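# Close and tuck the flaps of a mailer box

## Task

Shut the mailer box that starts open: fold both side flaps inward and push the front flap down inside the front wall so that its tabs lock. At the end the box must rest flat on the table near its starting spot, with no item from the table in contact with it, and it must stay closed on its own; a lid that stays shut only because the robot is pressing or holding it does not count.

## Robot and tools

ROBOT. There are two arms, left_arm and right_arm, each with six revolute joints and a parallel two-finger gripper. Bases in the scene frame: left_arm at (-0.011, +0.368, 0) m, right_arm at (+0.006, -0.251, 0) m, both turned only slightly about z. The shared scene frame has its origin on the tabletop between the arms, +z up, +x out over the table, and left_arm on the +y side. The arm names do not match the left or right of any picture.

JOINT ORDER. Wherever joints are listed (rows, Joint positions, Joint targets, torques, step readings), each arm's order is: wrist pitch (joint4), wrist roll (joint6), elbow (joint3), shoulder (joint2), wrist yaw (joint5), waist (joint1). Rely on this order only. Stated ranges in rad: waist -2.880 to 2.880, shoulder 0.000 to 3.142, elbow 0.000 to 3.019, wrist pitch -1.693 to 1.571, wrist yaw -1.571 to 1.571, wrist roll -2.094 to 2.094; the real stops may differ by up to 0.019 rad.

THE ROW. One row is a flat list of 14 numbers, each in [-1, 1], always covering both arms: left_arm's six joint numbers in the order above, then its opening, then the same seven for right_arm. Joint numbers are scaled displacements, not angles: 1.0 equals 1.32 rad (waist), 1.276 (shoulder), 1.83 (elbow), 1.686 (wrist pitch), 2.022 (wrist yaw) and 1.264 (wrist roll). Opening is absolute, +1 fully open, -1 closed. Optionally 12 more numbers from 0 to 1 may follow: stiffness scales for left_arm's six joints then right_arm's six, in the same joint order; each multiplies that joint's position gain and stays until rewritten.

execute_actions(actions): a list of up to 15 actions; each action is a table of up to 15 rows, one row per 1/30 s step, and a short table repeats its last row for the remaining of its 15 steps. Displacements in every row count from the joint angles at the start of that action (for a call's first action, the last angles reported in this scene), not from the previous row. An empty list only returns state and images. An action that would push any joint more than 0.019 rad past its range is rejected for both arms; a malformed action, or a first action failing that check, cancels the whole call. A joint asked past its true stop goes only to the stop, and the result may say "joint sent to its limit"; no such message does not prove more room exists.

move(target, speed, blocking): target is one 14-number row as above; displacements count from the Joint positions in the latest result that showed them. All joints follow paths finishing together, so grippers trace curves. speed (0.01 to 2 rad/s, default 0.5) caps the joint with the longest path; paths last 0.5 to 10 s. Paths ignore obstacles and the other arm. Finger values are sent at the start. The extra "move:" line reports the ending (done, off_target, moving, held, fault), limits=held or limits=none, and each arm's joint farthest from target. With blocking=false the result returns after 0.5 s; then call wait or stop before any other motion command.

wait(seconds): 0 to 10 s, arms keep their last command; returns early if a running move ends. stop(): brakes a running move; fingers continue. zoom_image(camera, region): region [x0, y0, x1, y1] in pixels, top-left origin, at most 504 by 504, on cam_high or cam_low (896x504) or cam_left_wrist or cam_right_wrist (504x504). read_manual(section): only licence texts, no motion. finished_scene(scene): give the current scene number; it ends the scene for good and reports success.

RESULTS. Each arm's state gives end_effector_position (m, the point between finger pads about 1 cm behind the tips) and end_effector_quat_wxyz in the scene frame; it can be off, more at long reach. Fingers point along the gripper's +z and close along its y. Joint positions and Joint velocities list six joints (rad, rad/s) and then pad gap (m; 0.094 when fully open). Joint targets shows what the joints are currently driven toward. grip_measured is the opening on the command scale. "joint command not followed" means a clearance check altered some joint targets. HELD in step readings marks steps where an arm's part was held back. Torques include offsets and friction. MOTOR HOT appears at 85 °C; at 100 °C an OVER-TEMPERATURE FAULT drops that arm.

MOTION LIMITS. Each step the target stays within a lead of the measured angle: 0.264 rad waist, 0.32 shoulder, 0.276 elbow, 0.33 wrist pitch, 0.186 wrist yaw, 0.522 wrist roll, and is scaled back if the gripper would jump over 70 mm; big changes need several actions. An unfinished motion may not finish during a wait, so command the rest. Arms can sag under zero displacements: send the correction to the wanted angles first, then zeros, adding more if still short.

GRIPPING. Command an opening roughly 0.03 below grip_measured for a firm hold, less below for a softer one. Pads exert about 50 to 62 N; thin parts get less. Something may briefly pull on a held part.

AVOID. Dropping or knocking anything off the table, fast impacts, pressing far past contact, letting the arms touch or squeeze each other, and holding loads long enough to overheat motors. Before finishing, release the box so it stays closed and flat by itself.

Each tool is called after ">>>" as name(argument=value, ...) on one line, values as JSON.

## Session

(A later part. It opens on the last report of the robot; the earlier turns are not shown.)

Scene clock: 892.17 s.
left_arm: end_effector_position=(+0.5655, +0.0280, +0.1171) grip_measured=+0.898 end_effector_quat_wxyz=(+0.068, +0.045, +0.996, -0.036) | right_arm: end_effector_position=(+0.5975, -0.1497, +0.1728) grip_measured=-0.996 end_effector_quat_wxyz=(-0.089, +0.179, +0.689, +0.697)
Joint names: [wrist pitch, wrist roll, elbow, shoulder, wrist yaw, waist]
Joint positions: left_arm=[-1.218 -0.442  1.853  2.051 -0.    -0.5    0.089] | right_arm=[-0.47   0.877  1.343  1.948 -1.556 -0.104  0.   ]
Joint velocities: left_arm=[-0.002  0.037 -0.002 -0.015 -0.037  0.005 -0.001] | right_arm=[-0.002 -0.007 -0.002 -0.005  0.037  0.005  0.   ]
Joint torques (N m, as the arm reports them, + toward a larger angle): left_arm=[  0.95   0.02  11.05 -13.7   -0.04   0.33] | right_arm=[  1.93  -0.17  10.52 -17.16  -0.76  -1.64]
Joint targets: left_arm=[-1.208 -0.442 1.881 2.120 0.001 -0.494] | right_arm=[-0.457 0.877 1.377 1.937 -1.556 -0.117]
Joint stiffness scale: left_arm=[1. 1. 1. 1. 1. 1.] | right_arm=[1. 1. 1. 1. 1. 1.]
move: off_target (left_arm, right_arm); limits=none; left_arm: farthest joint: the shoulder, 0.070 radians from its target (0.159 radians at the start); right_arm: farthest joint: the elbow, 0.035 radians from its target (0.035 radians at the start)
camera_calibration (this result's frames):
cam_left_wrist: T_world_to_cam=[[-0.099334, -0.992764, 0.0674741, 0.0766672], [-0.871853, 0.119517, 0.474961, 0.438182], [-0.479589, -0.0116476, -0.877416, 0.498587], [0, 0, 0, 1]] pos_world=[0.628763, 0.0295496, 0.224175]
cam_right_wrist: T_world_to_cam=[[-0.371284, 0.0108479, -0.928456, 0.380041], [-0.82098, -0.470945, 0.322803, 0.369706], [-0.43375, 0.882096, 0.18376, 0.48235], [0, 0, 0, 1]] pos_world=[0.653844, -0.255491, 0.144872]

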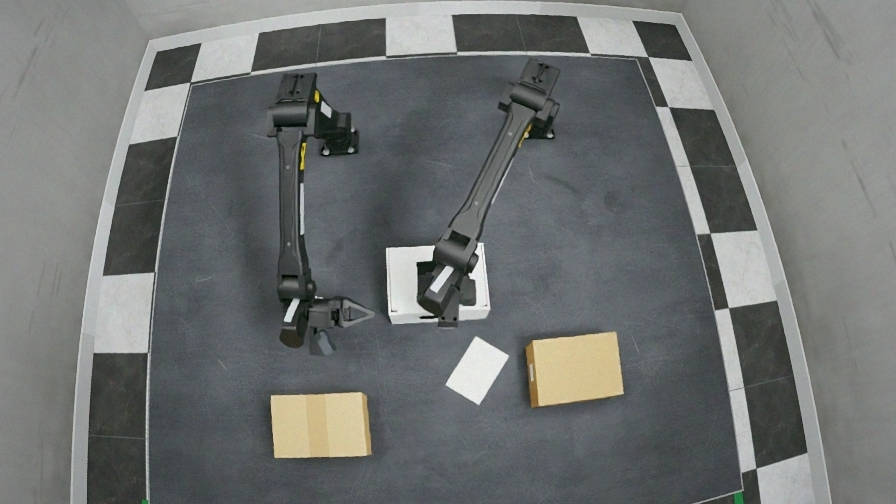

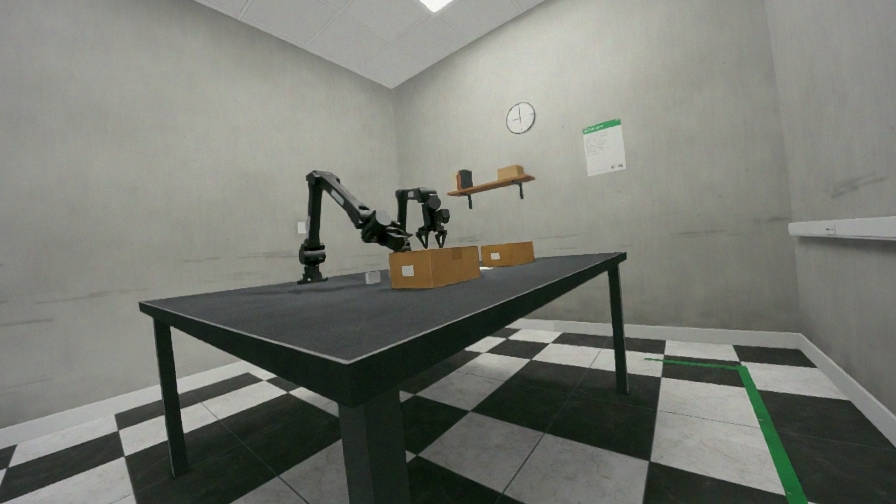

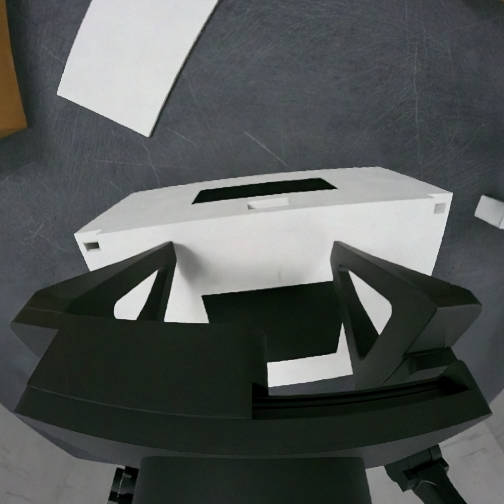

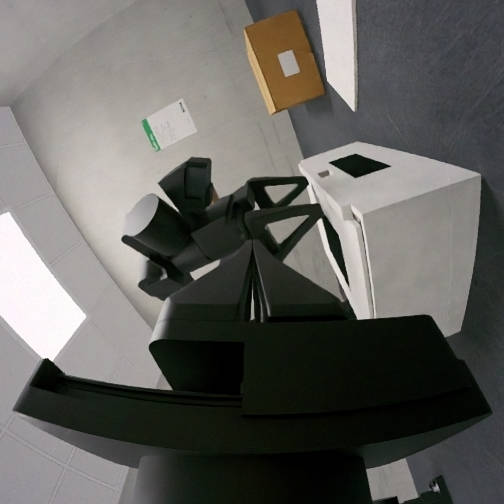

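>>> move(target=[0.005,0,0.0,0.1,0,0.005,0.9, 0.007,0,0.027,-0.008,0,-0.01,-1], speed=0.1)

>>> zoom_image(camera="cam_right_wrist", region=[270,130,450,330])

Scene clock: 905.67 s.
left_arm: end_effector_position=(+0.5652, +0.0284, +0.1148) grip_measured=+0.898 end_effector_quat_wxyz=(+0.067, +0.045, +0.996, -0.034) | right_arm: end_effector_position=(+0.5975, -0.1497, +0.1728) grip_measured=-0.996 end_effector_quat_wxyz=(-0.089, +0.179, +0.689, +0.697)
Joint names: [wrist pitch, wrist roll, elbow, shoulder, wrist yaw, waist]
Joint positions: left_arm=[-1.22  -0.442  1.853  2.054 -0.002 -0.5    0.089] | right_arm=[-0.47   0.877  1.343  1.948 -1.556 -0.104  0.   ]
Joint velocities: left_arm=[-0.017 -0.022 -0.007  0.005 -0.022 -0.015 -0.001] | right_arm=[ 0.007  0.066  0.002 -0.015  0.051  0.015 -0.001]
Joint torques (N m, as the arm reports them, + toward a larger angle): left_arm=[  0.87   0.02   8.72 -10.54   0.01   0.32] | right_arm=[  1.9   -0.08  10.68 -17.08  -0.71  -1.06]
Joint targets: left_arm=[-1.211 -0.442 1.853 2.164 -0.000 -0.495] | right_arm=[-0.457 0.877 1.377 1.937 -1.556 -0.117]
Joint stiffness scale: left_arm=[1. 1. 1. 1. 1. 1.] | right_arm=[1. 1. 1. 1. 1. 1.]
move: off_target (left_arm, right_arm); limits=none; left_arm: farthest joint: the shoulder, 0.129 radians from its target (0.132 radians at the start); right_arm: farthest joint: the elbow, 0.035 radians from its target (0.035 radians at the start)
camera_calibration (this result's frames):
cam_left_wrist: T_world_to_cam=[[-0.0991636, -0.993053, 0.0633492, 0.0775078], [-0.87036, 0.117418, 0.478212, 0.437812], [-0.482328, -0.00771535, -0.875957, 0.49772], [0, 0, 0, 1]] pos_world=[0.628804, 0.0294024, 0.221705]
cam_right_wrist: T_world_to_cam=[[-0.371284, 0.0108479, -0.928456, 0.380041], [-0.82098, -0.470945, 0.322803, 0.369706], [-0.43375, 0.882096, 0.18376, 0.48235], [0, 0, 0, 1]] pos_world=[0.653844, -0.255491, 0.144872]

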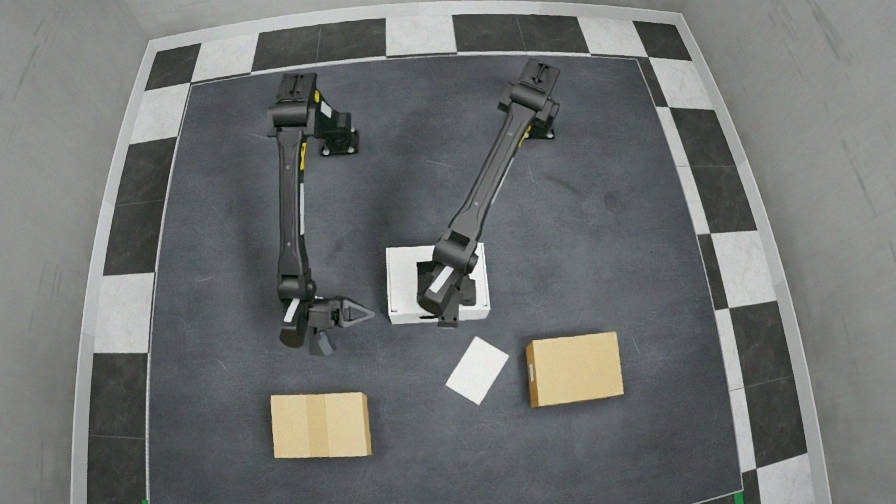

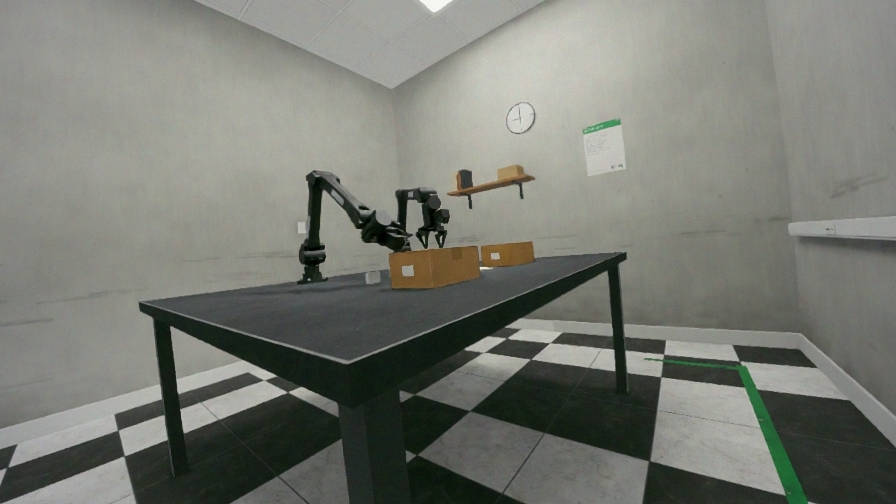

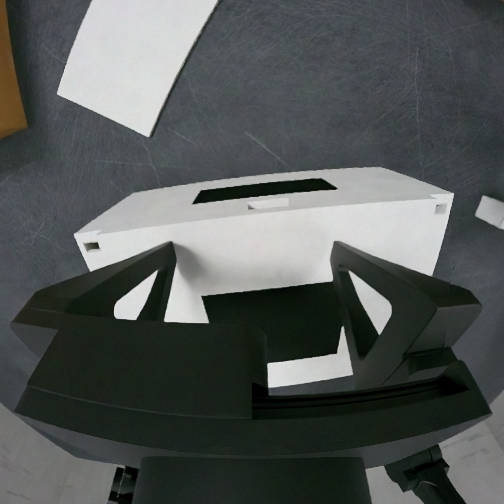

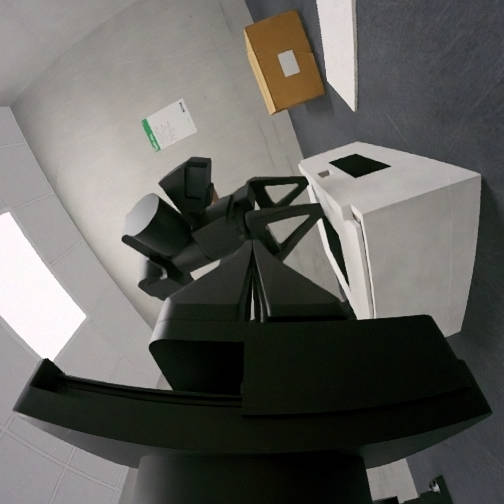

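Region (270, 130, 450, 330) of cam_right_wrist's 504x504 image, scaled by 2.520, with more detail than that image has; it fills the left 454 columns of this view, and the rest is white.

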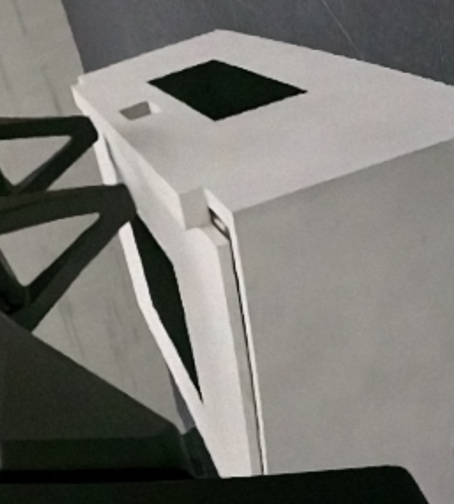

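>>> move(target=[0.005,-0.06,-0.08,0.0,0,0,0.9, 0.007,0,0.027,-0.008,0,-0.01,-1], speed=0.06)

Scene clock: 916.53 s.
left_arm: end_effector_position=(+0.5551, +0.0349, +0.1131) grip_measured=+0.898 end_effector_quat_wxyz=(+0.067, +0.004, +0.997, -0.034) | right_arm: end_effector_position=(+0.5975, -0.1497, +0.1728) grip_measured=-0.996 end_effector_quat_wxyz=(-0.089, +0.179, +0.689, +0.697)
Joint names: [wrist pitch, wrist roll, elbow, shoulder, wrist yaw, waist]
Joint positions: left_arm=[-1.194 -0.524  1.795  2.021 -0.008 -0.501  0.089] | right_arm=[-0.47   0.877  1.343  1.948 -1.556 -0.104  0.   ]
Joint velocities: left_arm=[ 0.002 -0.007 -0.002 -0.005 -0.095 -0.015  0.   ] | right_arm=[ 0.002 -0.095 -0.007 -0.015 -0.066 -0.015 -0.   ]
Joint torques (N m, as the arm reports them, + toward a larger angle): left_arm=[ -0.35  -0.33   4.99 -16.05   0.16  -0.02] | right_arm=[  1.98  -0.1   10.67 -16.84  -0.72  -1.42]
Joint targets: left_arm=[-1.211 -0.563 1.751 2.054 -0.002 -0.500] | right_arm=[-0.457 0.877 1.377 1.937 -1.556 -0.117]
Joint stiffness scale: left_arm=[1. 1. 1. 1. 1. 1.] | right_arm=[1. 1. 1. 1. 1. 1.]
move: off_target (left_arm, right_arm); limits=none; left_arm: farthest joint: the elbow, 0.044 radians from its target (0.102 radians at the start); right_arm: farthest joint: the elbow, 0.035 radians from its target (0.035 radians at the start)
camera_calibration (this result's frames):
cam_left_wrist: T_world_to_cam=[[-0.0185223, -0.997405, 0.0695735, 0.0378035], [-0.876265, 0.0497032, 0.479259, 0.434638], [-0.481473, -0.0520879, -0.874912, 0.492417], [0, 0, 0, 1]] pos_world=[0.618644, 0.0417514, 0.219887]
cam_right_wrist: T_world_to_cam=[[-0.371284, 0.0108479, -0.928456, 0.380041], [-0.82098, -0.470945, 0.322803, 0.369706], [-0.43375, 0.882096, 0.18376, 0.48235], [0, 0, 0, 1]] pos_world=[0.653844, -0.255491, 0.144872]

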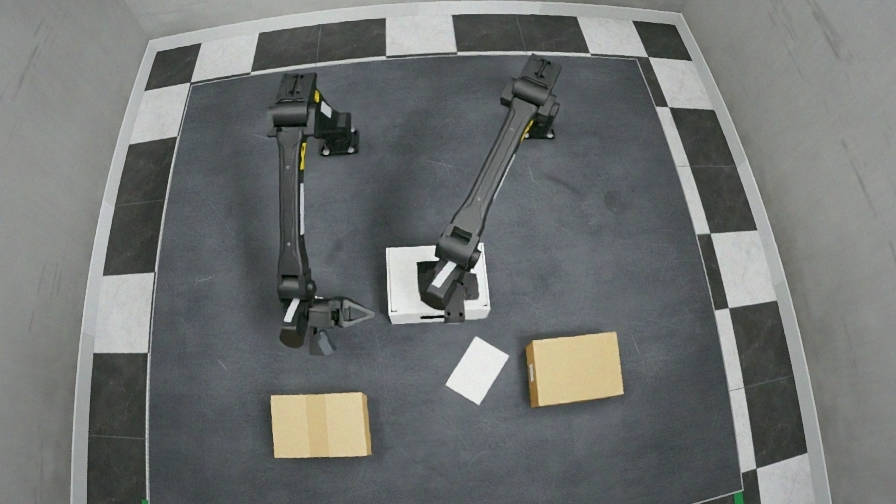

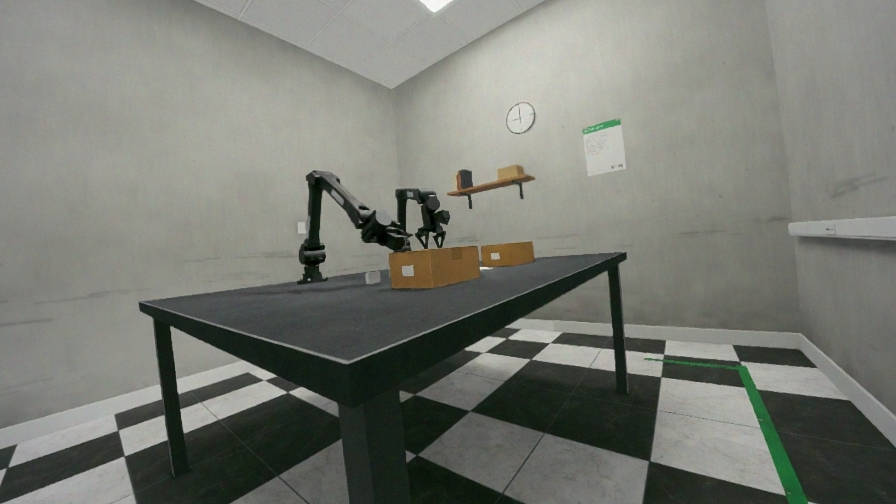

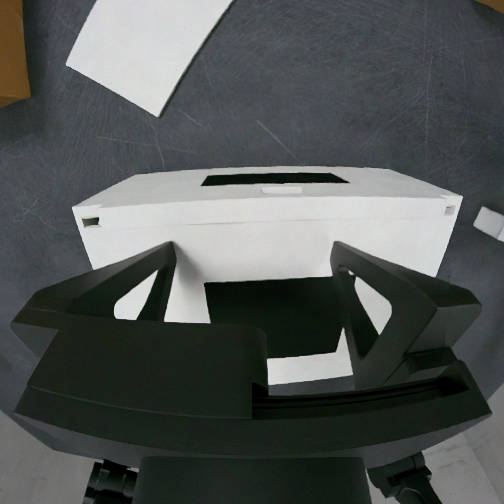

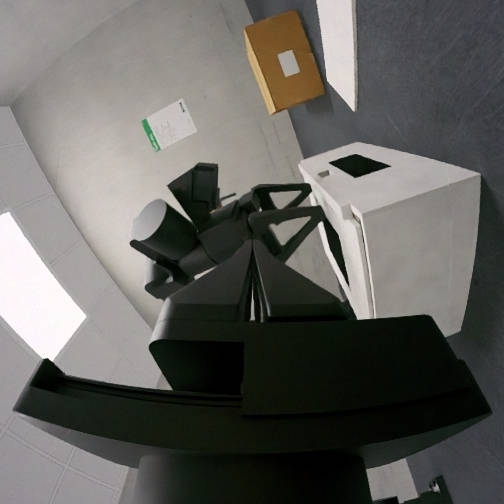

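>>> move(target=[0,0,0.04,-0.09,0,0,0.9, 0.007,0,0.027,-0.008,0,-0.03,-1], speed=0.15)

>>> zoom_image(camera="cam_right_wrist", region=[250,110,450,330])

Scene clock: 930.83 s.
left_arm: end_effector_position=(+0.5564, +0.0344, +0.1745) grip_measured=+0.898 end_effector_quat_wxyz=(+0.111, +0.004, +0.992, -0.059) | right_arm: end_effector_position=(+0.5999, -0.1650, +0.1728) grip_measured=-0.996 end_effector_quat_wxyz=(-0.080, +0.188, +0.686, +0.698)
Joint names: [wrist pitch, wrist roll, elbow, shoulder, wrist yaw, waist]
Joint positions: left_arm=[-1.191 -0.524  1.801  1.929 -0.01  -0.501  0.089] | right_arm=[-0.47   0.877  1.343  1.948 -1.556 -0.13   0.   ]
Joint velocities: left_arm=[ 0.012  0.007 -0.012  0.005 -0.037  0.005 -0.   ] | right_arm=[ 0.002  0.022  0.017 -0.005 -0.022 -0.005  0.001]
Joint torques (N m, as the arm reports them, + toward a larger angle): left_arm=[  0.65   0.03  12.76 -20.02  -0.06  -0.2 ] | right_arm=[  2.23  -0.09  10.76 -17.06  -0.73  -1.67]
Joint targets: left_arm=[-1.193 -0.524 1.846 1.902 -0.009 -0.501] | right_arm=[-0.457 0.877 1.377 1.937 -1.556 -0.142]
Joint stiffness scale: left_arm=[1. 1. 1. 1. 1. 1.] | right_arm=[1. 1. 1. 1. 1. 1.]
move: off_target (left_arm, right_arm); limits=none; left_arm: farthest joint: the elbow, 0.045 radians from its target (0.051 radians at the start); right_arm: farthest joint: the elbow, 0.035 radians from its target (0.035 radians at the start)
camera_calibration (this result's frames):
cam_left_wrist: T_world_to_cam=[[-0.0261002, -0.992703, 0.117726, 0.0287031], [-0.914607, 0.0712483, 0.398017, 0.441118], [-0.4035, -0.0972848, -0.909793, 0.510932], [0, 0, 0, 1]] pos_world=[0.61036, 0.0467706, 0.285891]
cam_right_wrist: T_world_to_cam=[[-0.370878, 0.0204744, -0.928456, 0.382458], [-0.832919, -0.449492, 0.322803, 0.375173], [-0.410725, 0.893049, 0.18376, 0.484958], [0, 0, 0, 1]] pos_world=[0.653518, -0.272285, 0.144872]

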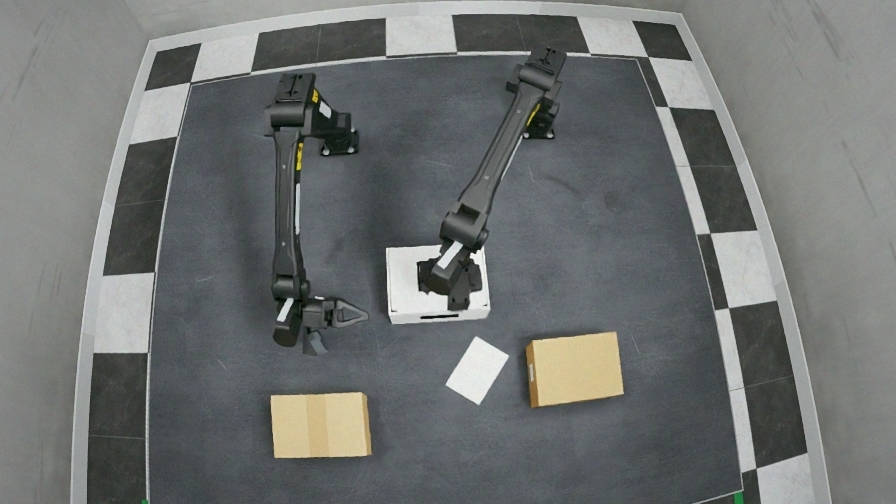

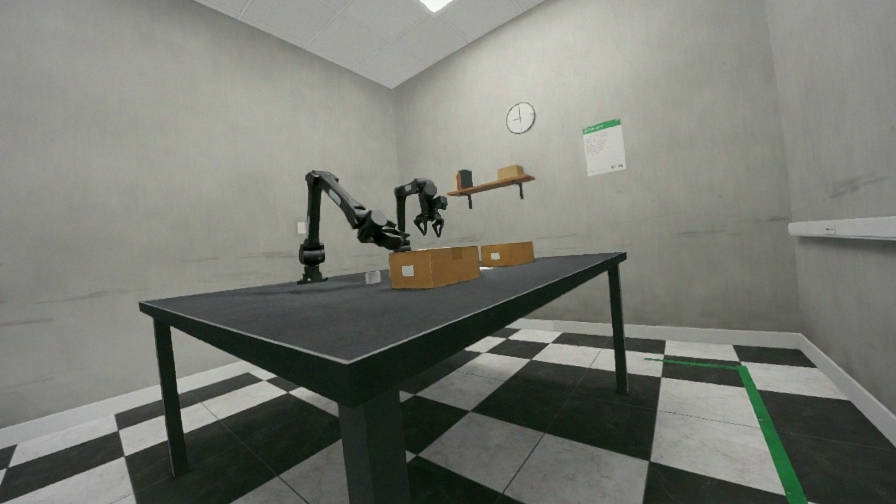

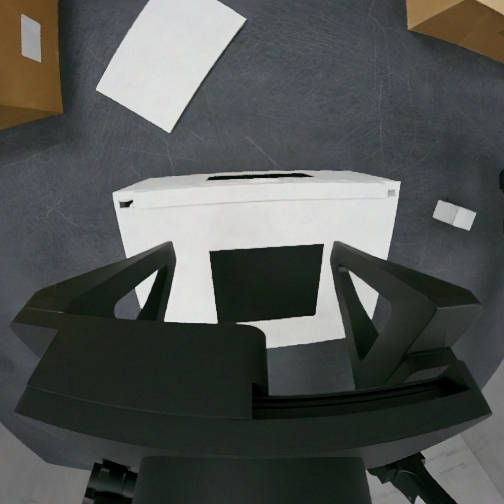

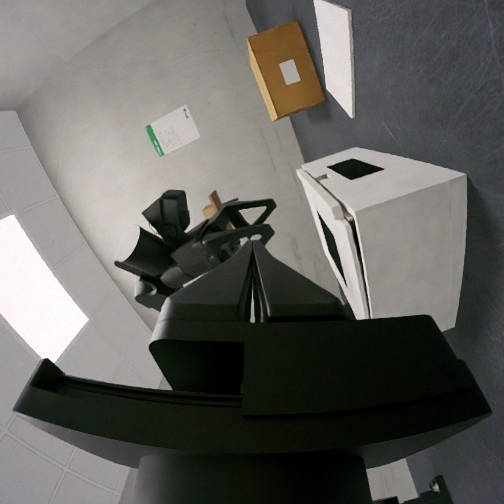

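Region (250, 110, 450, 330) of cam_right_wrist's 504x504 image, scaled by 2.291, with more detail than that image has; it fills the left 458 columns of this view, and the rest is white.

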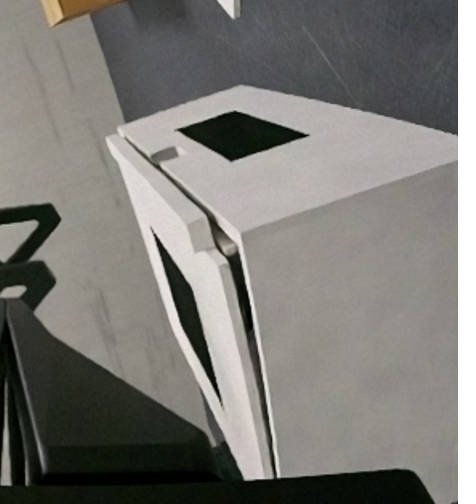

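>>> move(target=[-0.09,0.03,0.255,0.135,0,0.085,-1, 0.007,0,0.027,-0.008,0,-0.01,-1], speed=0.3)

Scene clock: 938.83 s.
left_arm: end_effector_position=(+0.6273, +0.0793, +0.1837) grip_measured=-0.991 end_effector_quat_wxyz=(+0.098, -0.027, +0.994, -0.042) | right_arm: end_effector_position=(+0.5999, -0.1650, +0.1728) grip_measured=-0.996 end_effector_quat_wxyz=(-0.080, +0.188, +0.686, +0.698)
Joint names: [wrist pitch, wrist roll, elbow, shoulder, wrist yaw, waist]
Joint positions: left_arm=[-1.349 -0.479  2.075  2.083 -0.01  -0.394  0.   ] | right_arm=[-0.47   0.877  1.343  1.948 -1.556 -0.13   0.   ]
Joint velocities: left_arm=[ 0.007  0.022 -0.002 -0.005 -0.051 -0.005 -0.001] | right_arm=[ 0.017  0.051  0.002 -0.024 -0.022 -0.005 -0.   ]
Joint torques (N m, as the arm reports them, + toward a larger angle): left_arm=[  0.27   0.17  13.35 -17.98  -0.09  -0.22] | right_arm=[  1.9   -0.12  10.7  -16.3   -0.69  -1.33]
Joint targets: left_arm=[-1.356 -0.463 2.126 2.107 -0.010 -0.394] | right_arm=[-0.457 0.877 1.377 1.937 -1.556 -0.143]
Joint stiffness scale: left_arm=[1. 1. 1. 1. 1. 1.] | right_arm=[1. 1. 1. 1. 1. 1.]
move: off_target (left_arm, right_arm); limits=none; left_arm: farthest joint: the elbow, 0.052 radians from its target (0.325 radians at the start); right_arm: farthest joint: the elbow, 0.035 radians from its target (0.035 radians at the start)
camera_calibration (this result's frames):
cam_left_wrist: T_world_to_cam=[[0.039266, -0.99513, 0.0904175, 0.0382284], [-0.904678, 0.00301729, 0.426086, 0.493102], [-0.424284, -0.0985294, -0.900153, 0.563653], [0, 0, 0, 1]] pos_world=[0.683746, 0.0920908, 0.293814]
cam_right_wrist: T_world_to_cam=[[-0.370878, 0.0204744, -0.928456, 0.382458], [-0.832919, -0.449492, 0.322803, 0.375173], [-0.410725, 0.893049, 0.18376, 0.484958], [0, 0, 0, 1]] pos_world=[0.653518, -0.272285, 0.144872]

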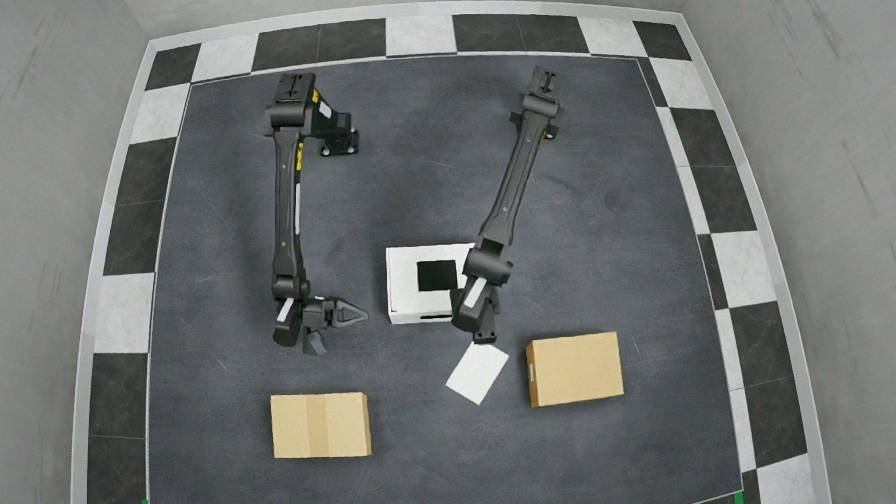

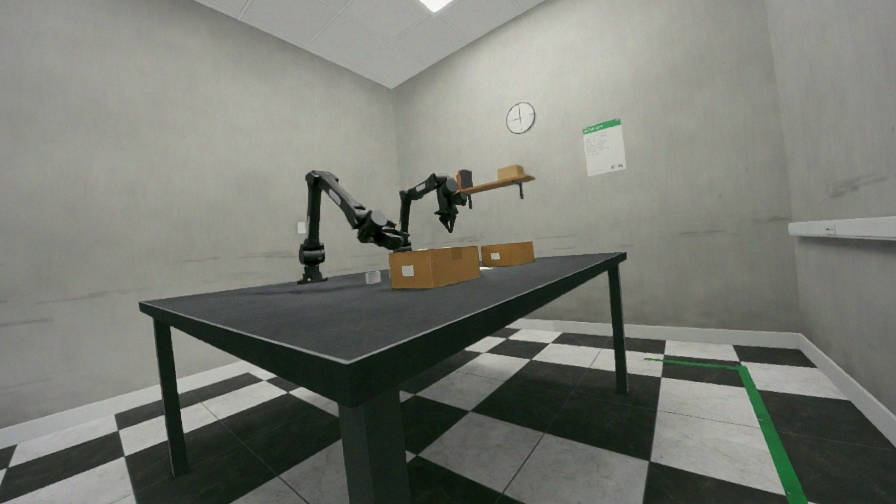

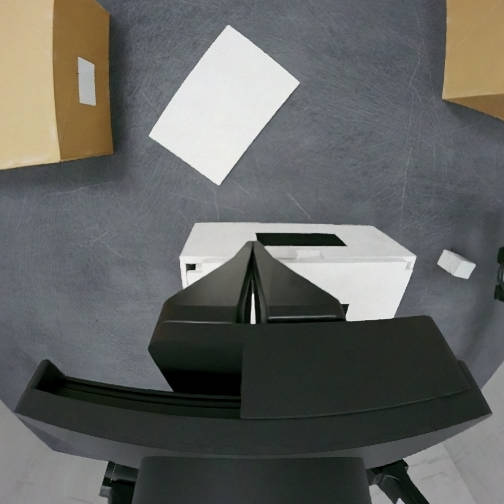

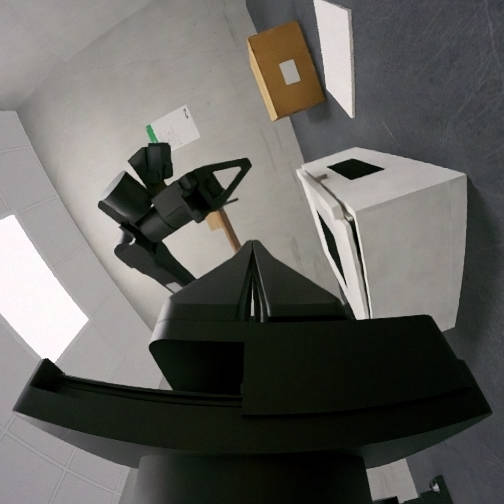

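>>> move(target=[0.098,0,-0.11,0.07,0,-0.022,-1, 0.007,0,0.027,-0.008,0,-0.01,-1], speed=0.15)

Scene clock: 958.97 s.
left_arm: end_effector_position=(+0.6195, +0.0664, +0.0793) grip_measured=-0.991 end_effector_quat_wxyz=(+0.074, -0.016, +0.997, -0.032) | right_arm: end_effector_position=(+0.5999, -0.1650, +0.1728) grip_measured=-0.996 end_effector_quat_wxyz=(-0.080, +0.188, +0.686, +0.698)
Joint names: [wrist pitch, wrist roll, elbow, shoulder, wrist yaw, waist]
Joint positions: left_arm=[-1.181 -0.479  1.927  2.156 -0.01  -0.416  0.   ] | right_arm=[-0.47   0.877  1.343  1.948 -1.556 -0.13   0.   ]
Joint velocities: left_arm=[-0.002 -0.037 -0.007  0.015 -0.007  0.015 -0.001] | right_arm=[-0.022  0.022  0.012 -0.015 -0.007 -0.005 -0.001]
Joint torques (N m, as the arm reports them, + toward a larger angle): left_arm=[  0.99   0.02   9.25 -18.8   -0.1   -0.68] | right_arm=[  1.95  -0.06  10.77 -16.15  -0.73  -1.26]
Joint targets: left_arm=[-1.170 -0.479 1.935 2.175 -0.010 -0.422] | right_arm=[-0.457 0.877 1.377 1.937 -1.556 -0.143]
Joint stiffness scale: left_arm=[1. 1. 1. 1. 1. 1.] | right_arm=[1. 1. 1. 1. 1. 1.]
move: off_target (right_arm); limits=none; left_arm: farthest joint: the shoulder, 0.019 radians from its target (0.092 radians at the start); right_arm: farthest joint: the elbow, 0.035 radians from its target (0.035 radians at the start)
camera_calibration (this result's frames):
cam_left_wrist: T_world_to_cam=[[0.0213295, -0.997534, 0.0668622, 0.0483135], [-0.883336, 0.0125196, 0.468574, 0.513393], [-0.468255, -0.0690562, -0.880891, 0.488813], [0, 0, 0, 1]] pos_world=[0.681357, 0.0755224, 0.186798]
cam_right_wrist: T_world_to_cam=[[-0.370878, 0.0204744, -0.928456, 0.382458], [-0.832919, -0.449492, 0.322803, 0.375173], [-0.410725, 0.893049, 0.18376, 0.484958], [0, 0, 0, 1]] pos_world=[0.653518, -0.272285, 0.144872]

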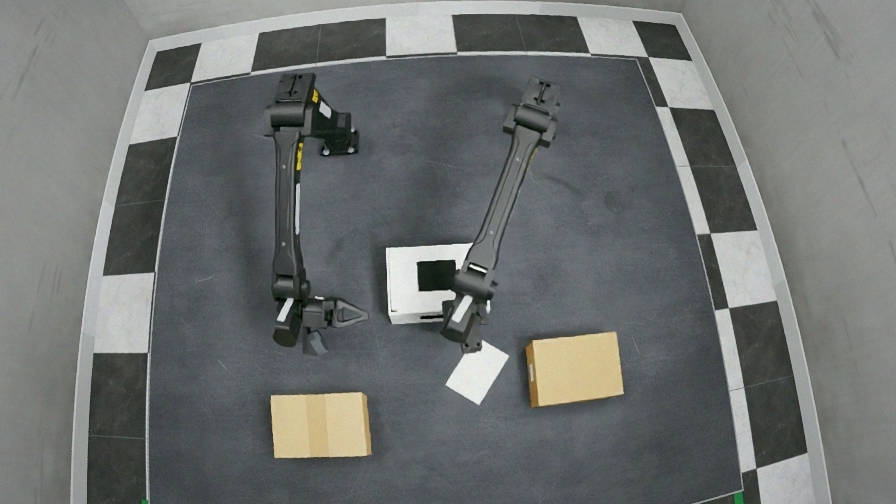

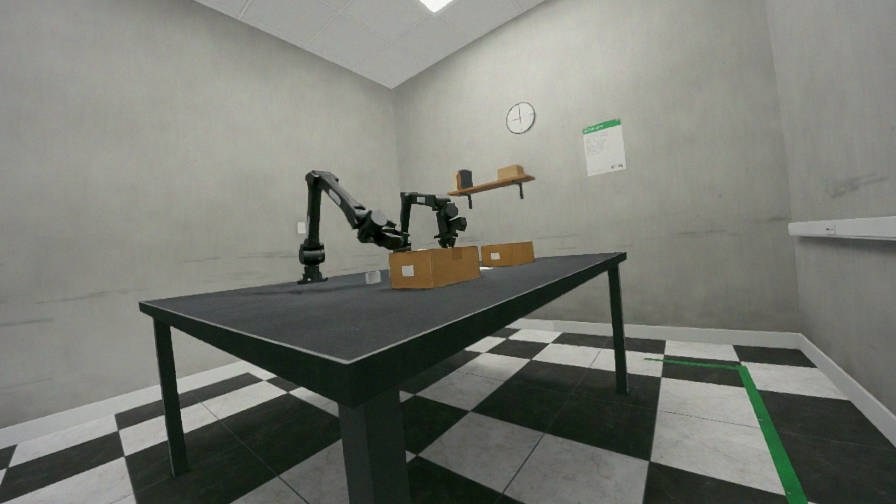

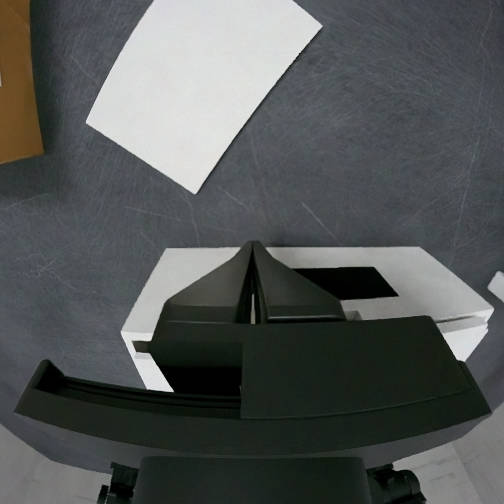

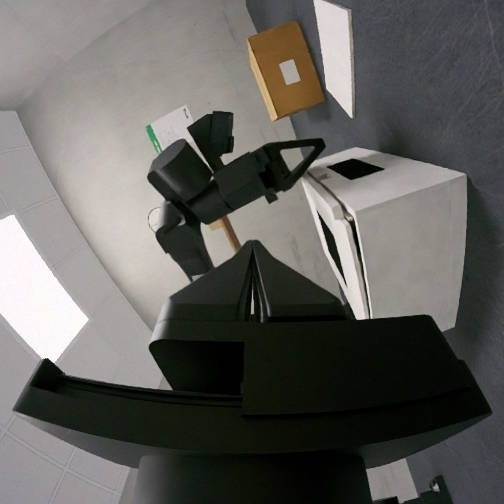

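>>> move(target=[0.055,0,-0.175,-0.125,0,0,-1, 0.007,0,0.027,-0.008,0,-0.01,-1], speed=0.08)

Scene clock: 967.93 s.
left_arm: end_effector_position=(+0.5777, +0.0868, +0.0769) grip_measured=-0.991 end_effector_quat_wxyz=(+0.076, -0.016, +0.996, -0.032) | right_arm: end_effector_position=(+0.5999, -0.1650, +0.1728) grip_measured=-0.996 end_effector_quat_wxyz=(-0.080, +0.188, +0.686, +0.698)
Joint names: [wrist pitch, wrist roll, elbow, shoulder, wrist yaw, waist]
Joint positions: left_arm=[-1.084 -0.479  1.706  2.028 -0.01  -0.415  0.   ] | right_arm=[-0.47   0.877  1.343  1.948 -1.556 -0.13   0.   ]
Joint velocities: left_arm=[ 0.007  0.037  0.002  0.015 -0.022 -0.005  0.   ] | right_arm=[-0.002  0.022 -0.007 -0.005 -0.007 -0.005  0.   ]
Joint torques (N m, as the arm reports them, + toward a larger angle): left_arm=[  0.67   0.02   8.28 -21.38  -0.1   -0.17] | right_arm=[  2.1   -0.08  10.6  -16.88  -0.71  -1.05]
Joint targets: left_arm=[-1.080 -0.479 1.704 1.991 -0.010 -0.416] | right_arm=[-0.457 0.877 1.377 1.937 -1.556 -0.143]
Joint stiffness scale: left_arm=[1. 1. 1. 1. 1. 1.] | right_arm=[1. 1. 1. 1. 1. 1.]
move: off_target (left_arm, right_arm); limits=none; left_arm: farthest joint: the shoulder, 0.037 radians from its target (0.165 radians at the start); right_arm: farthest joint: the elbow, 0.035 radians from its target (0.035 radians at the start)
camera_calibration (this result's frames):
cam_left_wrist: T_world_to_cam=[[0.0214771, -0.997414, 0.0685831, 0.0694347], [-0.884947, 0.0129537, 0.465512, 0.478461], [-0.465197, -0.0706903, -0.88238, 0.467077], [0, 0, 0, 1]] pos_world=[0.639204, 0.0960751, 0.184647]
cam_right_wrist: T_world_to_cam=[[-0.370878, 0.0204744, -0.928456, 0.382458], [-0.832919, -0.449492, 0.322803, 0.375173], [-0.410725, 0.893049, 0.18376, 0.484958], [0, 0, 0, 1]] pos_world=[0.653518, -0.272285, 0.144872]

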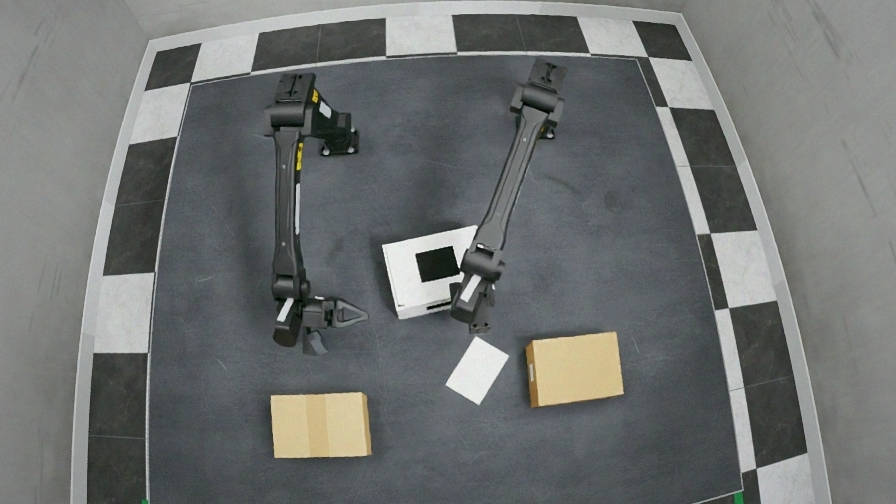

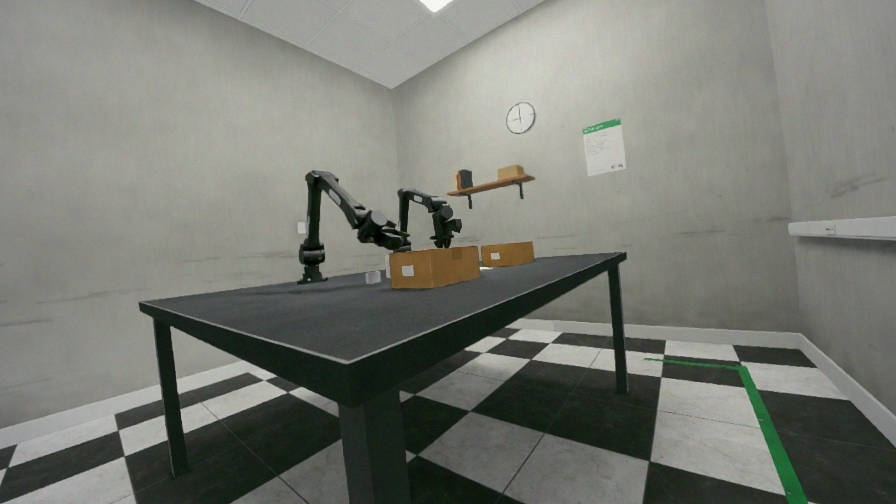

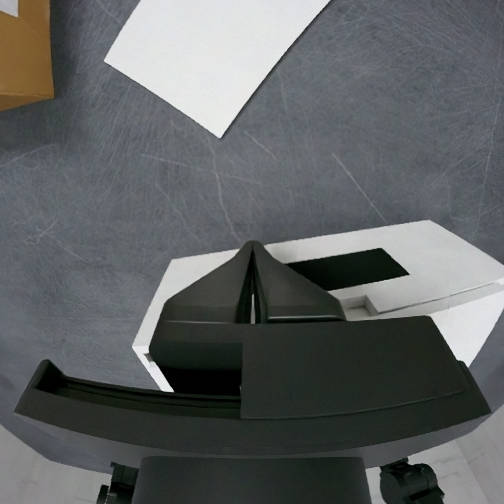

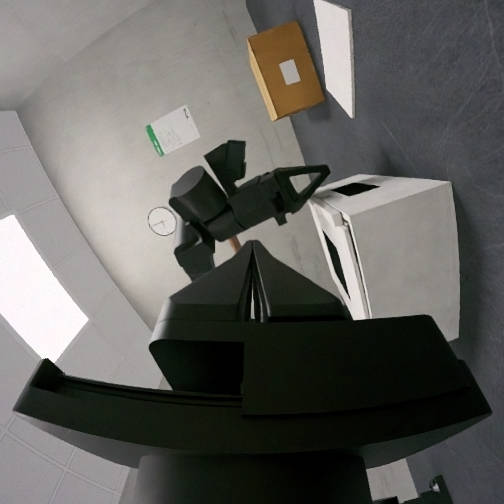

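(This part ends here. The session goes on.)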